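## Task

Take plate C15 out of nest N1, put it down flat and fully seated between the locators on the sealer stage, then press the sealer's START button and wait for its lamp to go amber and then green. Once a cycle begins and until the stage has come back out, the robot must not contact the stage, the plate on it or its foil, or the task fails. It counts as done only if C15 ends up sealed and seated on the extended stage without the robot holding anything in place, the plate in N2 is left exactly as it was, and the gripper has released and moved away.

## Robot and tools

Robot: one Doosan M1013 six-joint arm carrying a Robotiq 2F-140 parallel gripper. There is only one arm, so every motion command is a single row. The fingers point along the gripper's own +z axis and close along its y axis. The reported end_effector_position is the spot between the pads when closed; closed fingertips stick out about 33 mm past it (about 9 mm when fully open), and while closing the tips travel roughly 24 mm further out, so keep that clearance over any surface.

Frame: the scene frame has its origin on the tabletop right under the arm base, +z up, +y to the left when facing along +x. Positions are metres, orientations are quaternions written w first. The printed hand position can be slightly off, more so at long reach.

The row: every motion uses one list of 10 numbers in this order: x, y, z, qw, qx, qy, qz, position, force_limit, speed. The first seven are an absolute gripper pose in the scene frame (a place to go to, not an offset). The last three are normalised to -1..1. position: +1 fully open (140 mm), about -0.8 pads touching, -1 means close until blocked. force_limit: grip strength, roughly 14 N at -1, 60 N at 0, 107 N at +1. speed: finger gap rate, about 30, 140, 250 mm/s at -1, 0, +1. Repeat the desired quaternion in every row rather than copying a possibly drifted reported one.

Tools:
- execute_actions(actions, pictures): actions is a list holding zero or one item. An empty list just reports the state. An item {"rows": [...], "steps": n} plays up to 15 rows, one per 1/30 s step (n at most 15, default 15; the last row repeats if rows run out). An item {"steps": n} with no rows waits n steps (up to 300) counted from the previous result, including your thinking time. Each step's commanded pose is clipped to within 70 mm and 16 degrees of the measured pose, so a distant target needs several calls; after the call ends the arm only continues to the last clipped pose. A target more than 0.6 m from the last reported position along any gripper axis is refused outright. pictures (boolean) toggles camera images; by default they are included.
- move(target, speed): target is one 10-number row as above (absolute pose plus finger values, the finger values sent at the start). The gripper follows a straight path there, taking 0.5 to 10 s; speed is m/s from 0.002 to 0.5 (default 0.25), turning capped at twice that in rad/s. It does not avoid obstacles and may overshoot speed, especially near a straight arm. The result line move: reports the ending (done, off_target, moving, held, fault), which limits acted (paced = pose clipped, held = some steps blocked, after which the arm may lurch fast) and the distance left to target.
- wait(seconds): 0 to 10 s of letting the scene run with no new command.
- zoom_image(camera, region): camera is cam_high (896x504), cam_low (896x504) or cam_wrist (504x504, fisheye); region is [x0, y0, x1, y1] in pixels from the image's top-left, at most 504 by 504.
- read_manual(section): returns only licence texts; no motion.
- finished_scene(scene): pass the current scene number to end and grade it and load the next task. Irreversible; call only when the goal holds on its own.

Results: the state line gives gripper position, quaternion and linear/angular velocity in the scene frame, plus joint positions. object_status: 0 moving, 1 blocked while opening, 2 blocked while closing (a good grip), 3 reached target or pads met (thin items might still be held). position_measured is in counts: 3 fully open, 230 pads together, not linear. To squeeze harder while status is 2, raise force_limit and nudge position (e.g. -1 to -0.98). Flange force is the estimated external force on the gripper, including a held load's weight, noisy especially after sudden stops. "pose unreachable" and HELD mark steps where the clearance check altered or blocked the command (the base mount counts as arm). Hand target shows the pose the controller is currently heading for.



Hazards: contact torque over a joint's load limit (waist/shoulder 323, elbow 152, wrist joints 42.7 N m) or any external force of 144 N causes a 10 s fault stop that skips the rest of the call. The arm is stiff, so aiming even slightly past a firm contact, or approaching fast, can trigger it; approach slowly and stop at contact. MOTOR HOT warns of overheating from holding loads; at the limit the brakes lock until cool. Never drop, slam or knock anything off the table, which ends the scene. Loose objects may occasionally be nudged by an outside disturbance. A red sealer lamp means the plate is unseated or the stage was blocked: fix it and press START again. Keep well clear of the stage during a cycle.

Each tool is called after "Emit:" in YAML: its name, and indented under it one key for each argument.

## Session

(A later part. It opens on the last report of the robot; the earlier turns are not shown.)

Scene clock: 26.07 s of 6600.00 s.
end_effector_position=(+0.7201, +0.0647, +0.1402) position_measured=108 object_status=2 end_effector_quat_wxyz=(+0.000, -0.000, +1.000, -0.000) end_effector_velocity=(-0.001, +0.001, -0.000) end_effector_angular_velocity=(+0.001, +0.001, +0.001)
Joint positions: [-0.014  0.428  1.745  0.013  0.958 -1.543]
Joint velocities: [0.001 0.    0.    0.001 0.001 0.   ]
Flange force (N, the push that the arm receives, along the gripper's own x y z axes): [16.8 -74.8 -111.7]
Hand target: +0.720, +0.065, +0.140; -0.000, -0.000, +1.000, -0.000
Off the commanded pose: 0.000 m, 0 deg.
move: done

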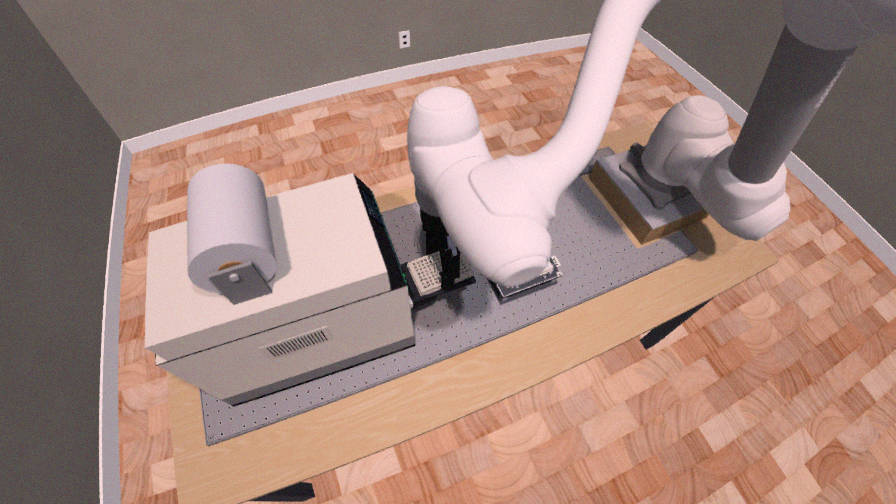

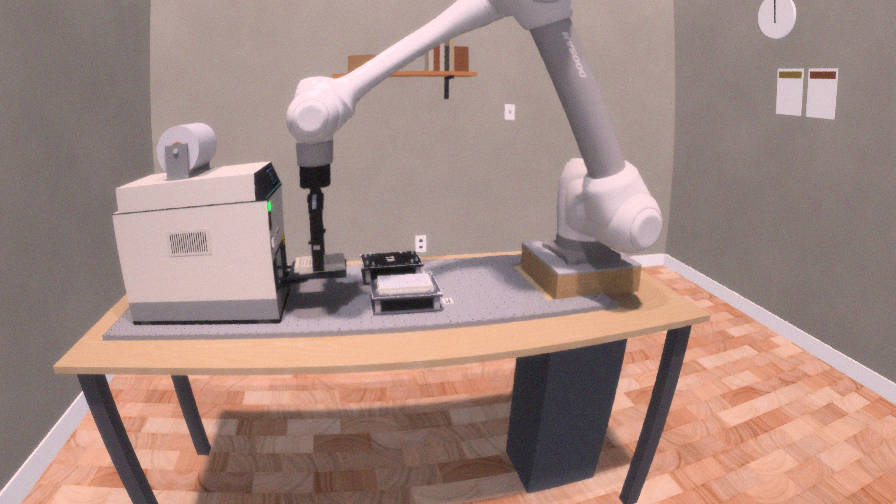

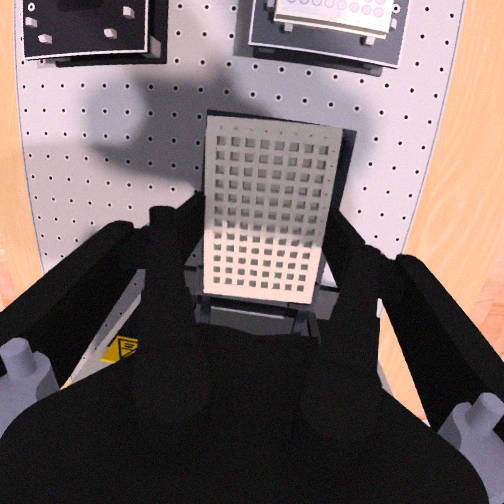

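Emit:
move:
  target: [0.72,0.065,0.148,0,0,1,0,-0.98,-0.4,-1]
  speed: 0.02

Emit:
move:
  target: [0.72,0.069,0.147,0,0.022,0.9998,0,-0.98,-0.4,-1]
  speed: 0.02

Emit:
zoom_image:
  camera: "cam_low"
  region: [270,220,370,300]

Emit:
zoom_image:
  camera: "cam_high"
  region: [390,220,500,320]

Emit:
zoom_image:
  camera: "cam_wrist"
  region: [160,80,400,340]

Scene clock: 36.60 s of 6600.00 s.
end_effector_position=(+0.7189, +0.0630, +0.1424) position_measured=108 object_status=2 end_effector_quat_wxyz=(-0.001, -0.001, +1.000, -0.002) end_effector_velocity=(-0.000, +0.000, -0.000) end_effector_angular_velocity=(+0.001, +0.001, +0.000)
Joint positions: [-0.014  0.425  1.745  0.008  0.964 -1.543]
Joint velocities: [ 0.     0.001  0.     0.001  0.001 -0.001]
Flange force (N, the push that the arm receives, along the gripper's own x y z axes): [15.0 -19.9 -23.7]
Hand target: +0.719, +0.063, +0.142; -0.001, -0.001, +1.000, -0.002
Off the commanded pose: 0.006 m, 0 deg.
FORCE FAULT: contact force on the arm reached its limit, and the arm stopped for 10 seconds. The contact can be on any part of the arm, not only on its tool. The arm ran no command of this call. The arm holds still and accepts commands again. Move the arm away from the contact; if what it grips holds it there, let go first. Pushing or pulling that hard again can fault the arm again.
The stop began at step 16 of this call (marked STOPPED below). From that step on the arm followed nothing that you had sent. Nothing is kept back now.
Steps of this call (steps 1 to 15: nothing new was sent; steps 16 to 316: the stop). Readings (end_effector_position | what the end effector reports):
1: (+0.7201, +0.0647, +0.1402) | position_measured=108 object_status=2
2: (+0.7201, +0.0647, +0.1402) | position_measured=108 object_status=2
4: (+0.7201, +0.0647, +0.1401) | position_measured=108 object_status=2
8: (+0.7201, +0.0649, +0.1401) | position_measured=108 object_status=2
16: (+0.7204, +0.0639, +0.1409) | position_measured=108 object_status=2 STOPPED
316: the state above
move: fault

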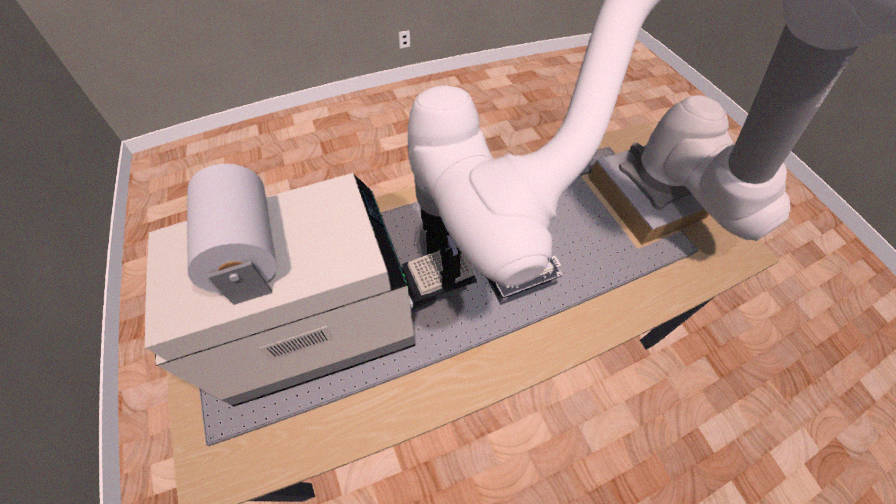

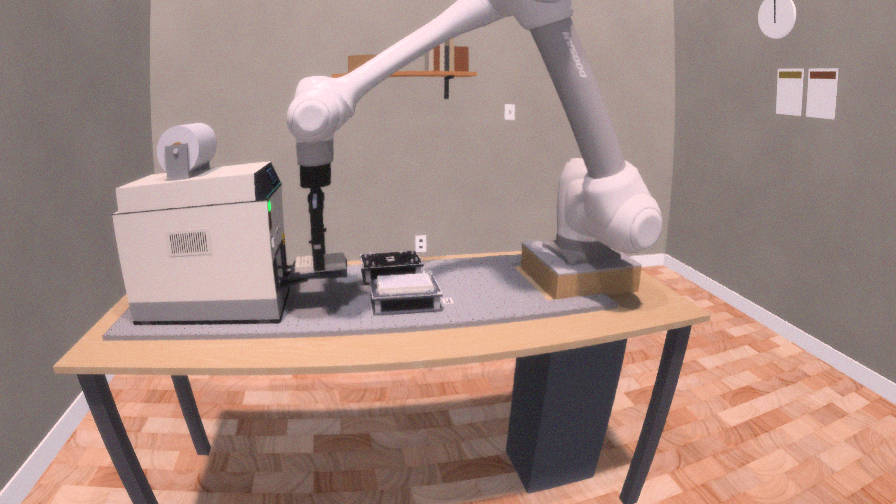

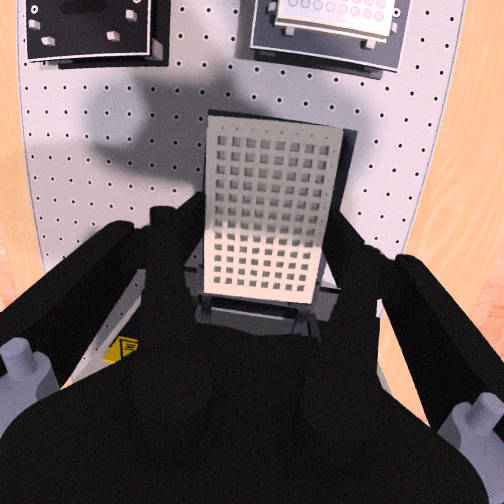

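not run: a fault stop came before this call.

Region (270, 220, 370, 300) of cam_low's 896x504 image, scaled by 5.040, with more detail than that image has; it fills the top 403 rows of this view, and the rest is white.

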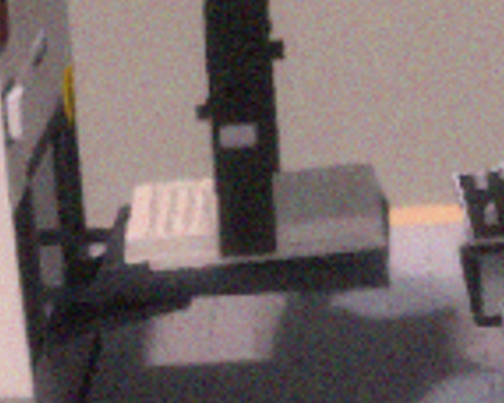

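Region (390, 220, 500, 320) of cam_high's 896x504 image, scaled by 4.582, with more detail than that image has; it fills the top 458 rows of this view, and the rest is white.

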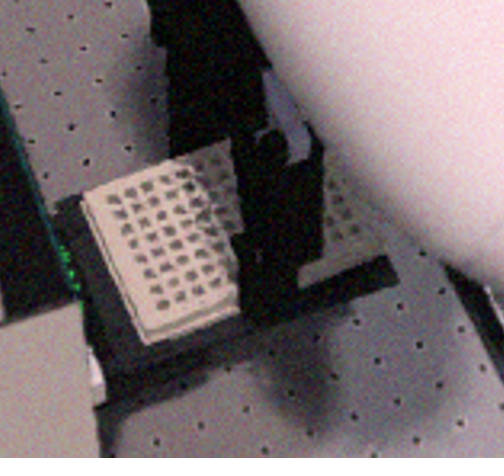

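Region (160, 80, 400, 340) of cam_wrist's 504x504 image, scaled by 1.938, with more detail than that image has; it fills the left 465 columns of this view, and the rest is white.

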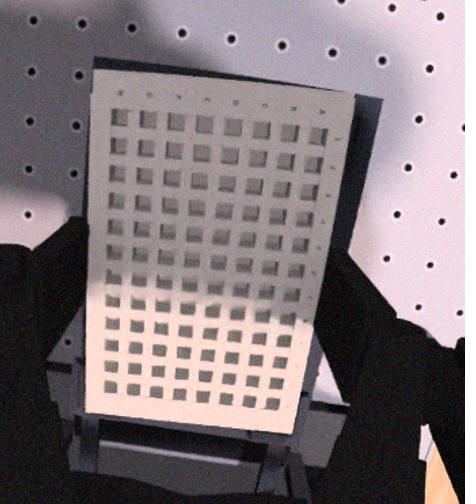

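Emit:
move:
  target: [0.719,0.063,0.15,0,0,1,0,-0.98,-0.4,-1]
  speed: 0.02

Emit:
move:
  target: [0.722,0.069,0.147,0,0.022,0.9998,0,-0.98,-0.4,-1]
  speed: 0.02

Emit:
zoom_image:
  camera: "cam_low"
  region: [270,220,370,300]

Emit:
zoom_image:
  camera: "cam_high"
  region: [390,220,500,320]

Emit:
zoom_image:
  camera: "cam_wrist"
  region: [160,80,400,340]

Scene clock: 39.00 s of 6600.00 s.
end_effector_position=(+0.7190, +0.0630, +0.1500) position_measured=108 object_status=2 end_effector_quat_wxyz=(-0.000, -0.000, +1.000, +0.000) end_effector_velocity=(-0.001, -0.000, -0.001) end_effector_angular_velocity=(+0.000, +0.002, -0.001)
Joint positions: [-0.017  0.417  1.741  0.014  0.973 -1.545]
Joint velocities: [-0.     0.001  0.001  0.    -0.     0.   ]
Flange force (N, the push that the arm receives, along the gripper's own x y z axes): [2.8 -1.1 -4.7]
Hand target: +0.719, +0.063, +0.150; +0.000, -0.000, +1.000, +0.000
Off the commanded pose: 0.000 m, 0 deg.
move: done

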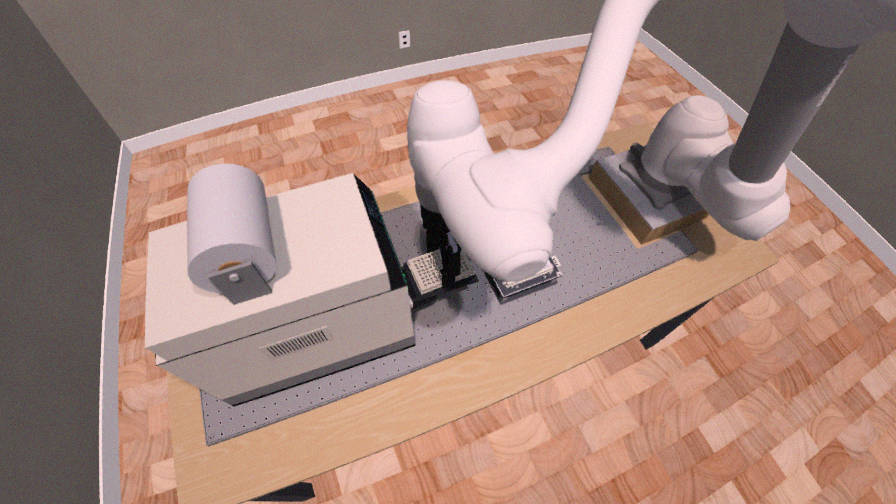

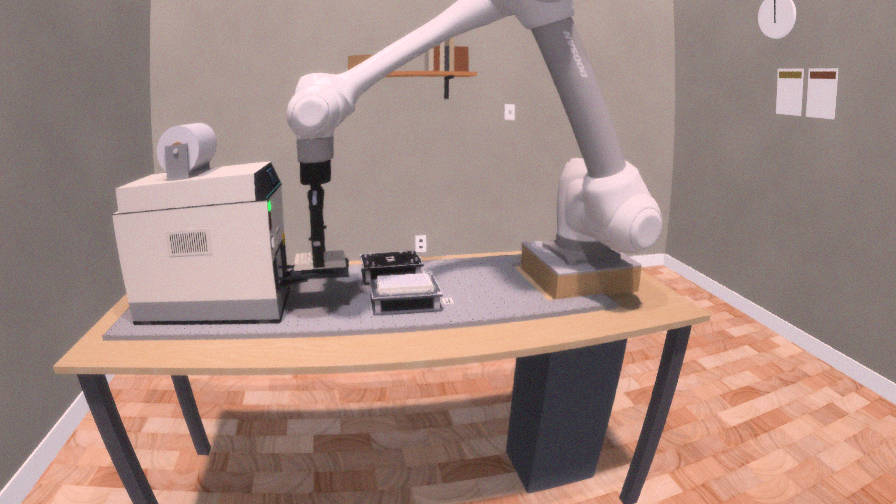

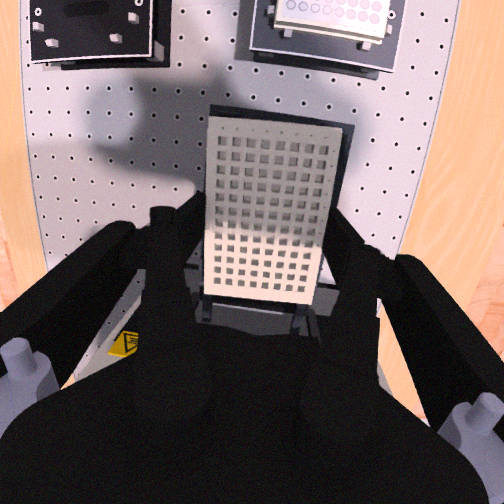

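Scene clock: 40.33 s of 6600.00 s.
end_effector_position=(+0.7220, +0.0690, +0.1470) position_measured=108 object_status=2 end_effector_quat_wxyz=(-0.000, +0.022, +1.000, +0.000) end_effector_velocity=(-0.000, -0.000, -0.000) end_effector_angular_velocity=(-0.001, +0.001, -0.001)
Joint positions: [-0.008  0.425  1.736  0.014  0.971 -1.493]
Joint velocities: [ 0.     0.     0.    -0.001  0.001  0.002]
Flange force (N, the push that the arm receives, along the gripper's own x y z axes): [2.7 0.2 -3.3]
Hand target: +0.722, +0.069, +0.147; -0.000, +0.022, +1.000, -0.000
Off the commanded pose: 0.000 m, 0 deg.
move: done

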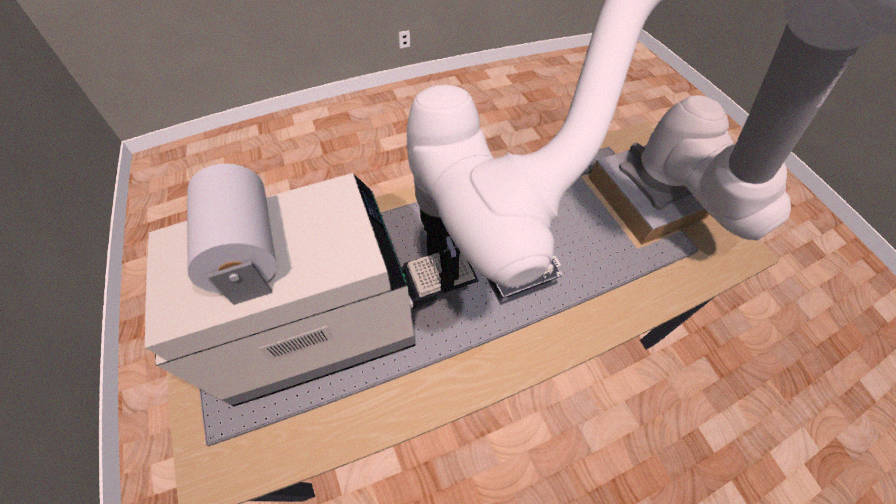

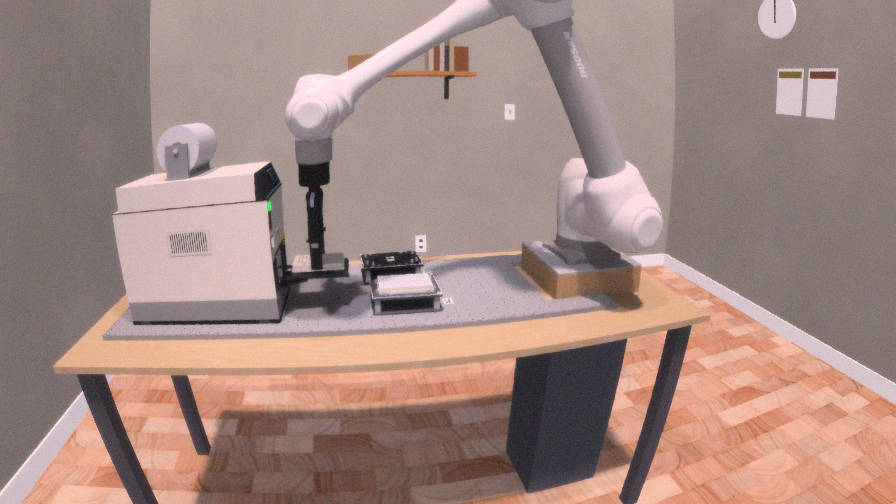

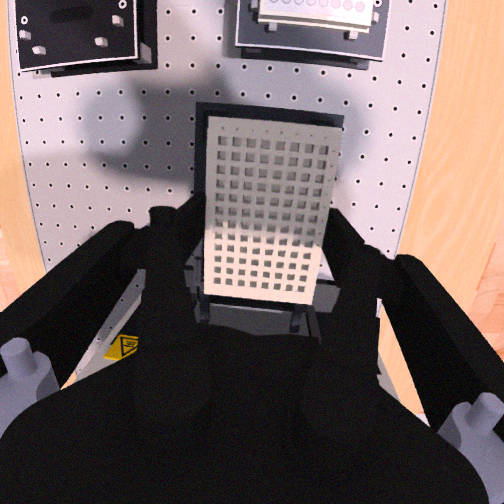

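Region (270, 220, 370, 300) of cam_low's 896x504 image, scaled by 5.040, with more detail than that image has; it fills the top 403 rows of this view, and the rest is white.

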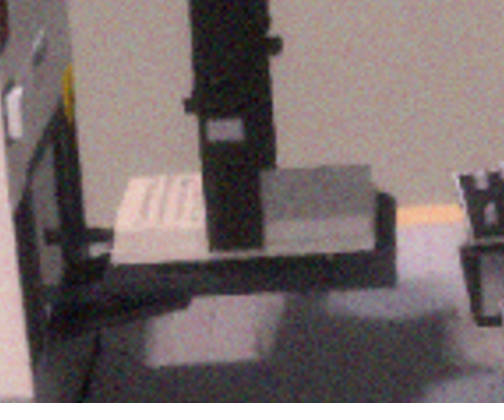

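Region (390, 220, 500, 320) of cam_high's 896x504 image, scaled by 4.582, with more detail than that image has; it fills the top 458 rows of this view, and the rest is white.

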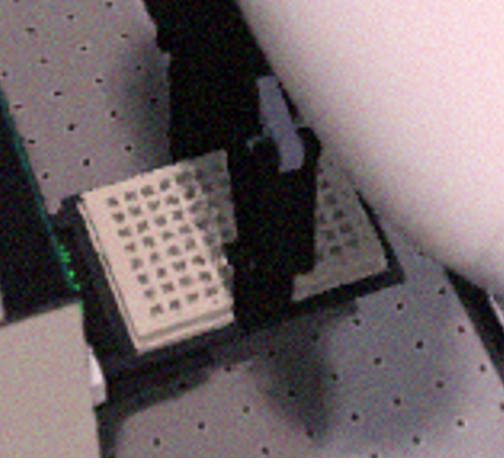

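Region (160, 80, 400, 340) of cam_wrist's 504x504 image, scaled by 1.938, with more detail than that image has; it fills the left 465 columns of this view, and the rest is white.

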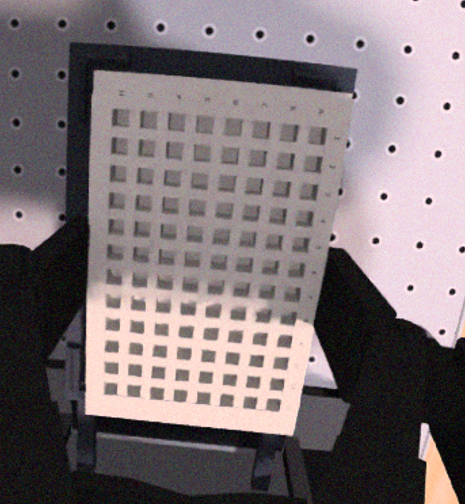

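Emit:
move:
  target: [0.7175,0.066,0.146,0,0.022,0.9998,0,-0.98,-0.4,-1]
  speed: 0.01

Emit:
zoom_image:
  camera: "cam_low"
  region: [270,220,370,300]

Emit:
zoom_image:
  camera: "cam_high"
  region: [390,220,500,320]

Emit:
zoom_image:
  camera: "cam_wrist"
  region: [160,80,400,340]

Scene clock: 43.63 s of 6600.00 s.
end_effector_position=(+0.7175, +0.0660, +0.1460) position_measured=108 object_status=2 end_effector_quat_wxyz=(+0.000, +0.022, +1.000, -0.000) end_effector_velocity=(-0.000, -0.000, +0.000) end_effector_angular_velocity=(+0.000, -0.001, +0.000)
Joint positions: [-0.012  0.419  1.746  0.014  0.966 -1.497]
Joint velocities: [-0.    -0.001  0.001  0.    -0.001 -0.001]
Flange force (N, the push that the arm receives, along the gripper's own x y z axes): [0.8 -0.4 -4.8]
Hand target: +0.717, +0.066, +0.146; +0.000, +0.022, +1.000, +0.000
Off the commanded pose: 0.000 m, 0 deg.
move: done

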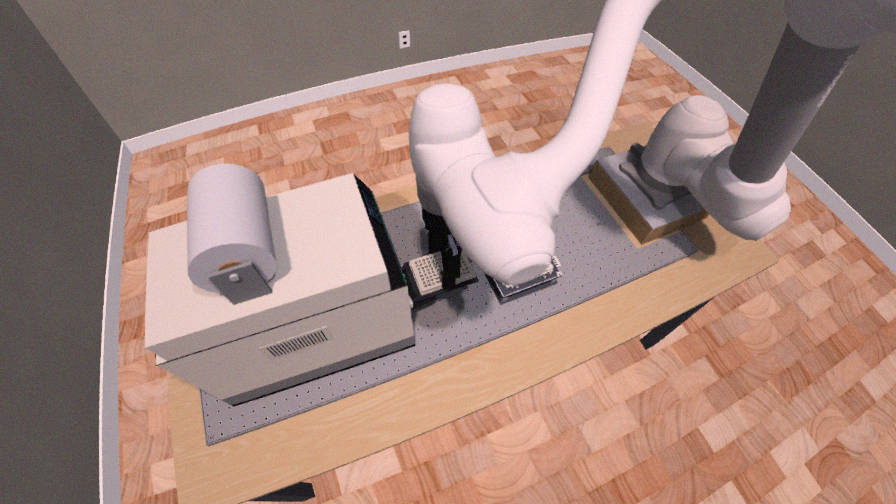

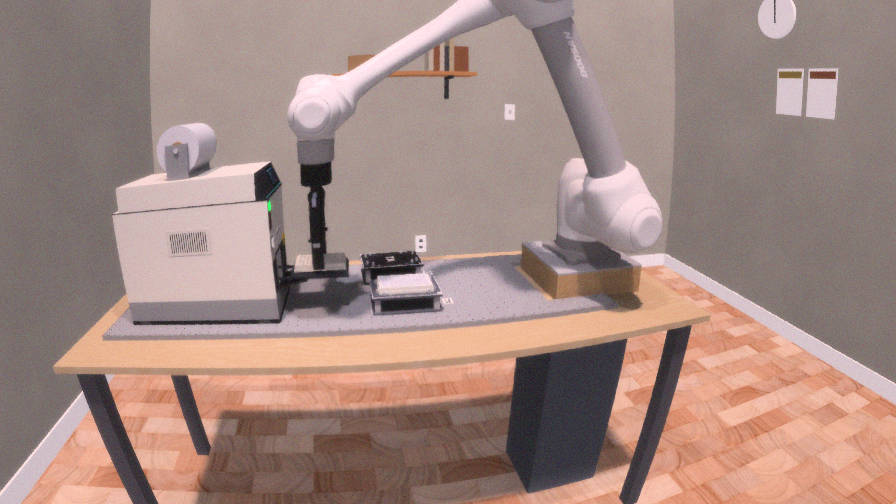

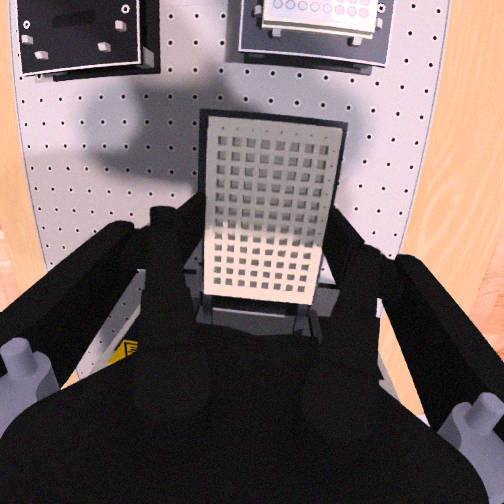

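Region (270, 220, 370, 300) of cam_low's 896x504 image, scaled by 5.040, with more detail than that image has; it fills the top 403 rows of this view, and the rest is white.

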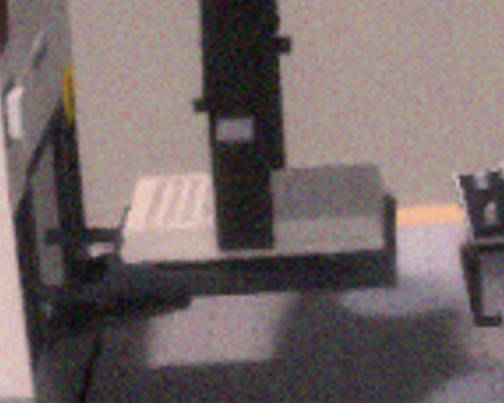

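Region (390, 220, 500, 320) of cam_high's 896x504 image, scaled by 4.582, with more detail than that image has; it fills the top 458 rows of this view, and the rest is white.

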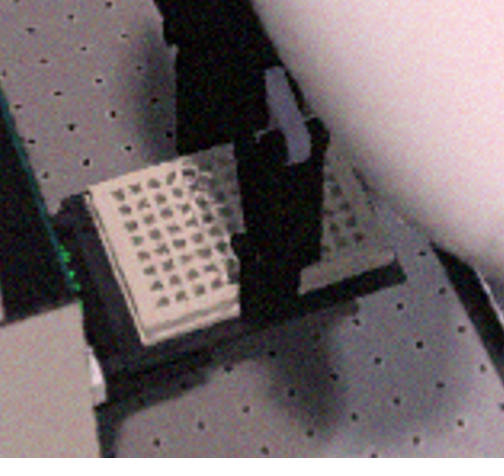

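Region (160, 80, 400, 340) of cam_wrist's 504x504 image, scaled by 1.938, with more detail than that image has; it fills the left 465 columns of this view, and the rest is white.

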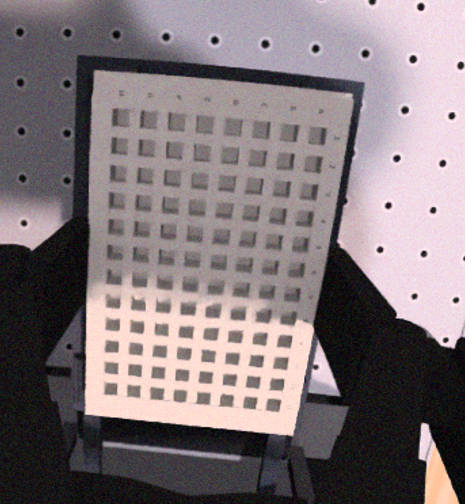

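Emit:
move:
  target: [0.718,0.0655,0.1435,0,0.022,0.9998,0,-0.98,-0.4,-1]
  speed: 0.005

Scene clock: 45.27 s of 6600.00 s.
end_effector_position=(+0.7180, +0.0654, +0.1435) position_measured=108 object_status=2 end_effector_quat_wxyz=(+0.000, +0.022, +1.000, -0.000) end_effector_velocity=(+0.000, -0.000, +0.000) end_effector_angular_velocity=(-0.001, -0.001, +0.001)
Joint positions: [-0.013  0.422  1.747  0.014  0.962 -1.498]
Joint velocities: [ 0.    -0.001  0.    -0.001 -0.001 -0.   ]
Flange force (N, the push that the arm receives, along the gripper's own x y z axes): [-6.0 -12.0 -16.6]
Hand target: +0.718, +0.065, +0.144; +0.000, +0.022, +1.000, +0.000
Off the commanded pose: 0.000 m, 0 deg.
move: done

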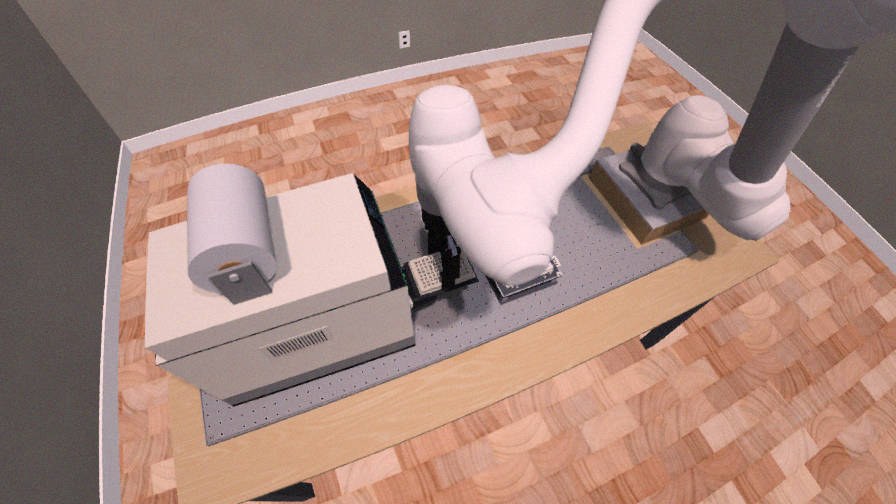

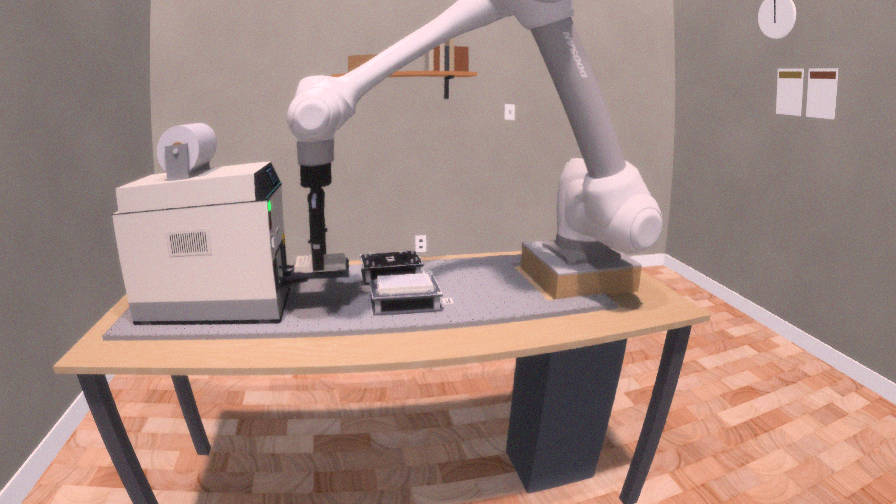

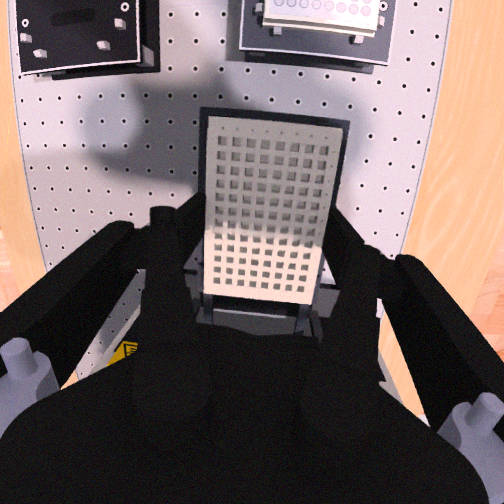

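Emit:
move:
  target: [0.719,0.0648,0.1435,0,0.022,0.9998,0,-0.98,-0.4,-1]
  speed: 0.004

Emit:
zoom_image:
  camera: "cam_wrist"
  region: [160,80,400,340]

Scene clock: 47.10 s of 6600.00 s.
end_effector_position=(+0.7190, +0.0648, +0.1435) position_measured=108 object_status=2 end_effector_quat_wxyz=(-0.000, +0.022, +1.000, +0.000) end_effector_velocity=(-0.000, +0.000, -0.000) end_effector_angular_velocity=(+0.000, +0.001, +0.000)
Joint positions: [-0.014  0.424  1.745  0.014  0.963 -1.499]
Joint velocities: [-0.     0.001 -0.     0.001  0.001 -0.001]
Flange force (N, the push that the arm receives, along the gripper's own x y z axes): [2.4 -6.4 -5.9]
Hand target: +0.719, +0.065, +0.143; +0.000, +0.022, +1.000, +0.000
Off the commanded pose: 0.000 m, 0 deg.
move: done

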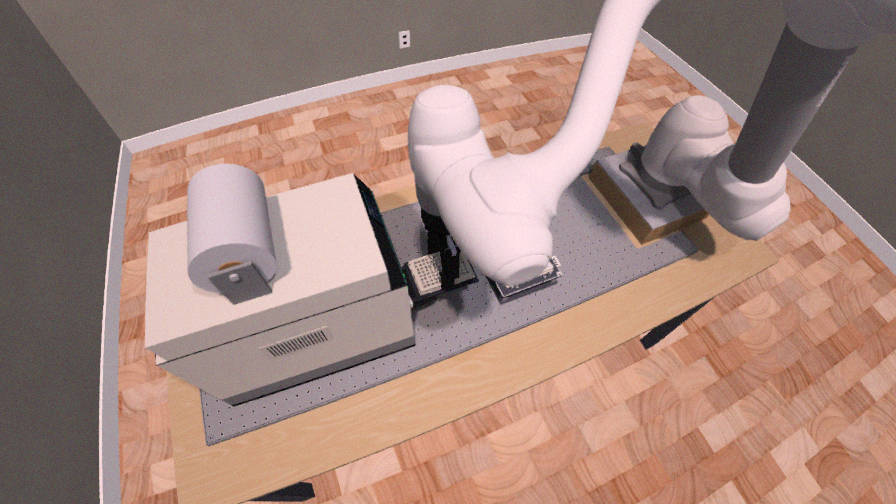

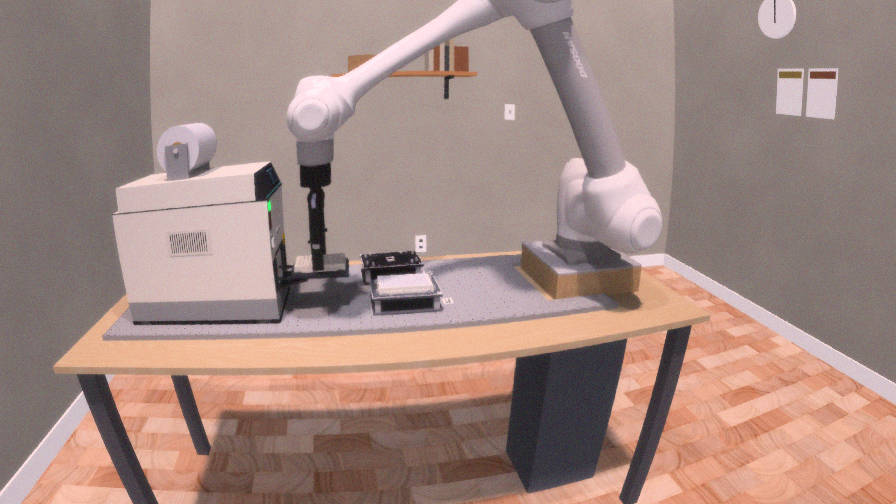

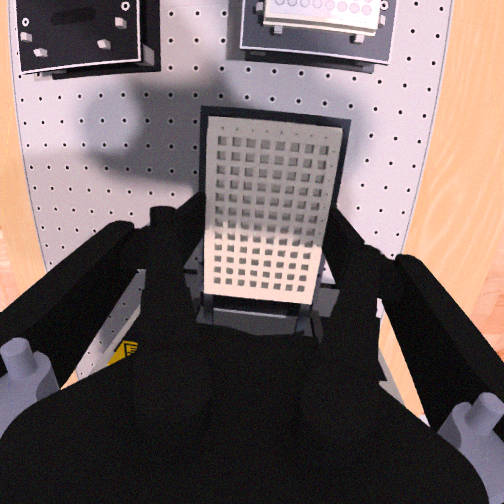

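Region (160, 80, 400, 340) of cam_wrist's 504x504 image, scaled by 1.938, with more detail than that image has; it fills the left 465 columns of this view, and the rest is white.

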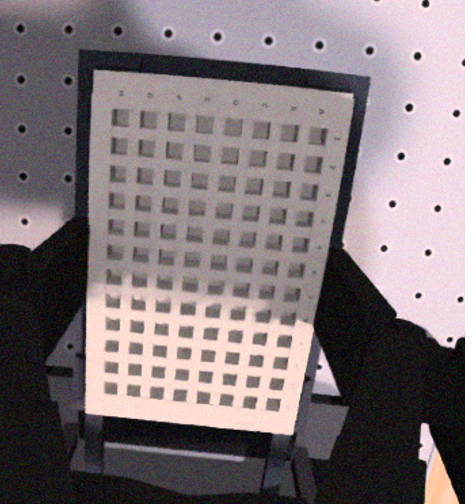

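Emit:
move:
  target: [0.7192,0.0643,0.1422,0,0.022,0.9998,0,-0.98,-0.4,-1]
  speed: 0.004

Scene clock: 48.43 s of 6600.00 s.
end_effector_position=(+0.7192, +0.0643, +0.1422) position_measured=108 object_status=2 end_effector_quat_wxyz=(+0.000, +0.022, +1.000, +0.000) end_effector_velocity=(-0.000, -0.000, -0.001) end_effector_angular_velocity=(+0.000, +0.002, -0.000)
Joint positions: [-0.015  0.425  1.746  0.014  0.961 -1.5  ]
Joint velocities: [-0.     0.001 -0.     0.     0.001  0.   ]
Flange force (N, the push that the arm receives, along the gripper's own x y z axes): [-1.9 -0.2 -5.0]
Hand target: +0.719, +0.064, +0.142; +0.000, +0.022, +1.000, +0.000
Off the commanded pose: 0.000 m, 0 deg.
move: done

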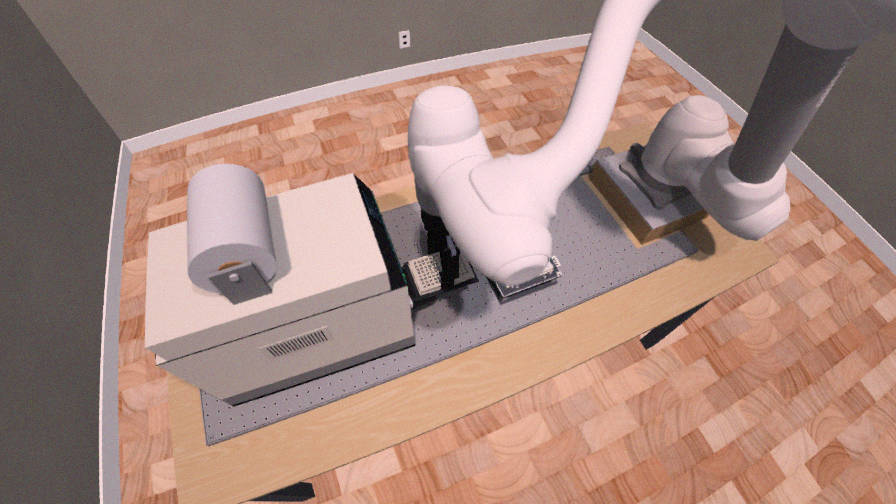

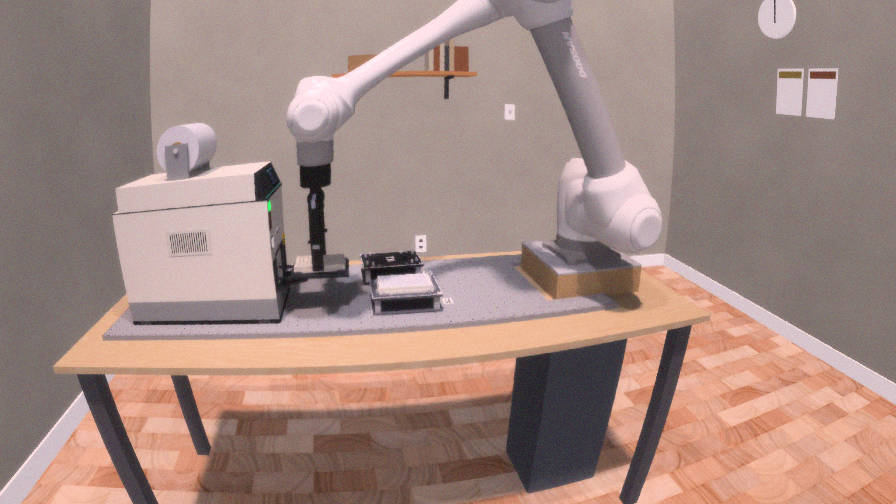

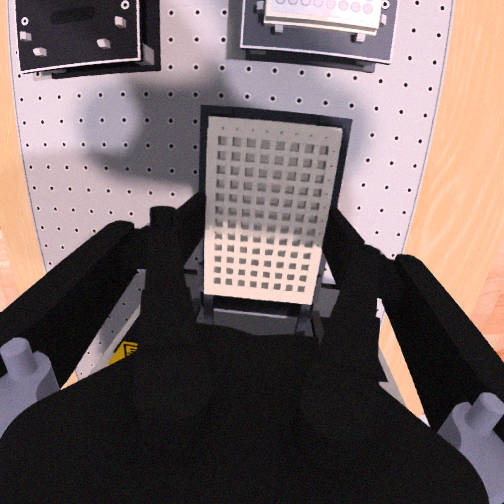

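Emit:
move:
  target: [0.7196,0.0643,0.1407,0,0.022,0.9998,0,-0.98,-0.4,-1]
  speed: 0.004

Scene clock: 49.80 s of 6600.00 s.
end_effector_position=(+0.7196, +0.0643, +0.1407) position_measured=108 object_status=2 end_effector_quat_wxyz=(-0.000, +0.022, +1.000, +0.000) end_effector_velocity=(-0.000, +0.000, -0.000) end_effector_angular_velocity=(+0.001, +0.000, -0.001)
Joint positions: [-0.015  0.427  1.746  0.014  0.959 -1.5  ]
Joint velocities: [ 0.     0.     0.     0.001 -0.     0.   ]
Flange force (N, the push that the arm receives, along the gripper's own x y z axes): [3.9 0.2 -6.5]
Hand target: +0.720, +0.064, +0.141; +0.000, +0.022, +1.000, -0.000
Off the commanded pose: 0.000 m, 0 deg.
move: done

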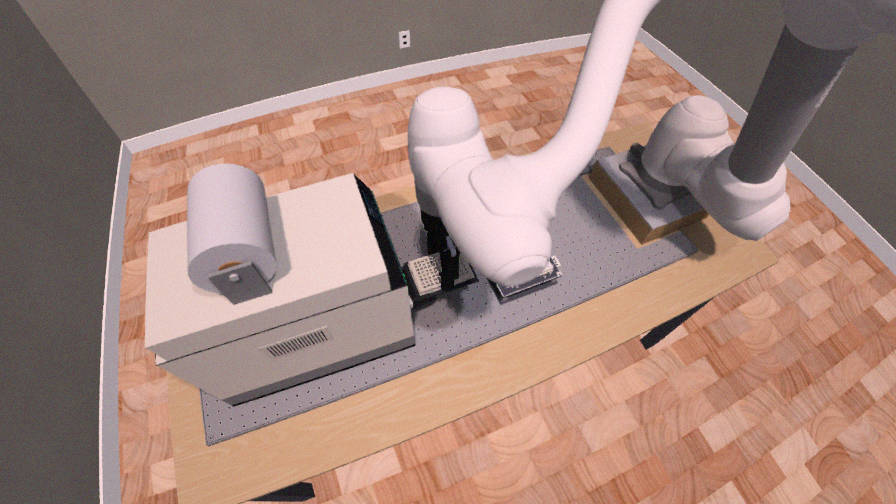

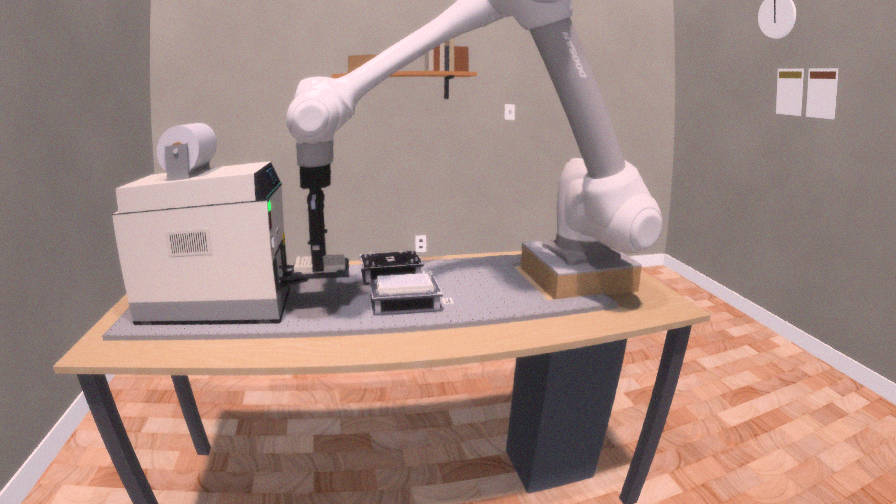

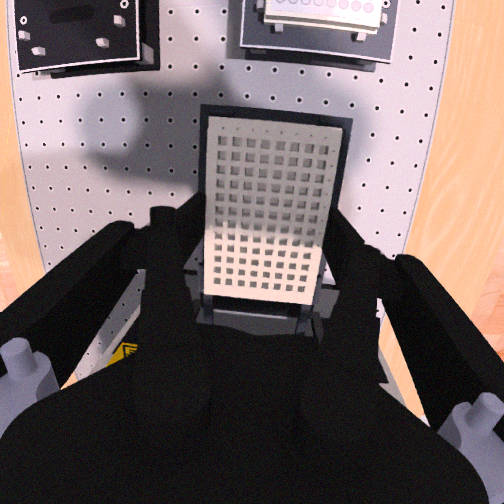

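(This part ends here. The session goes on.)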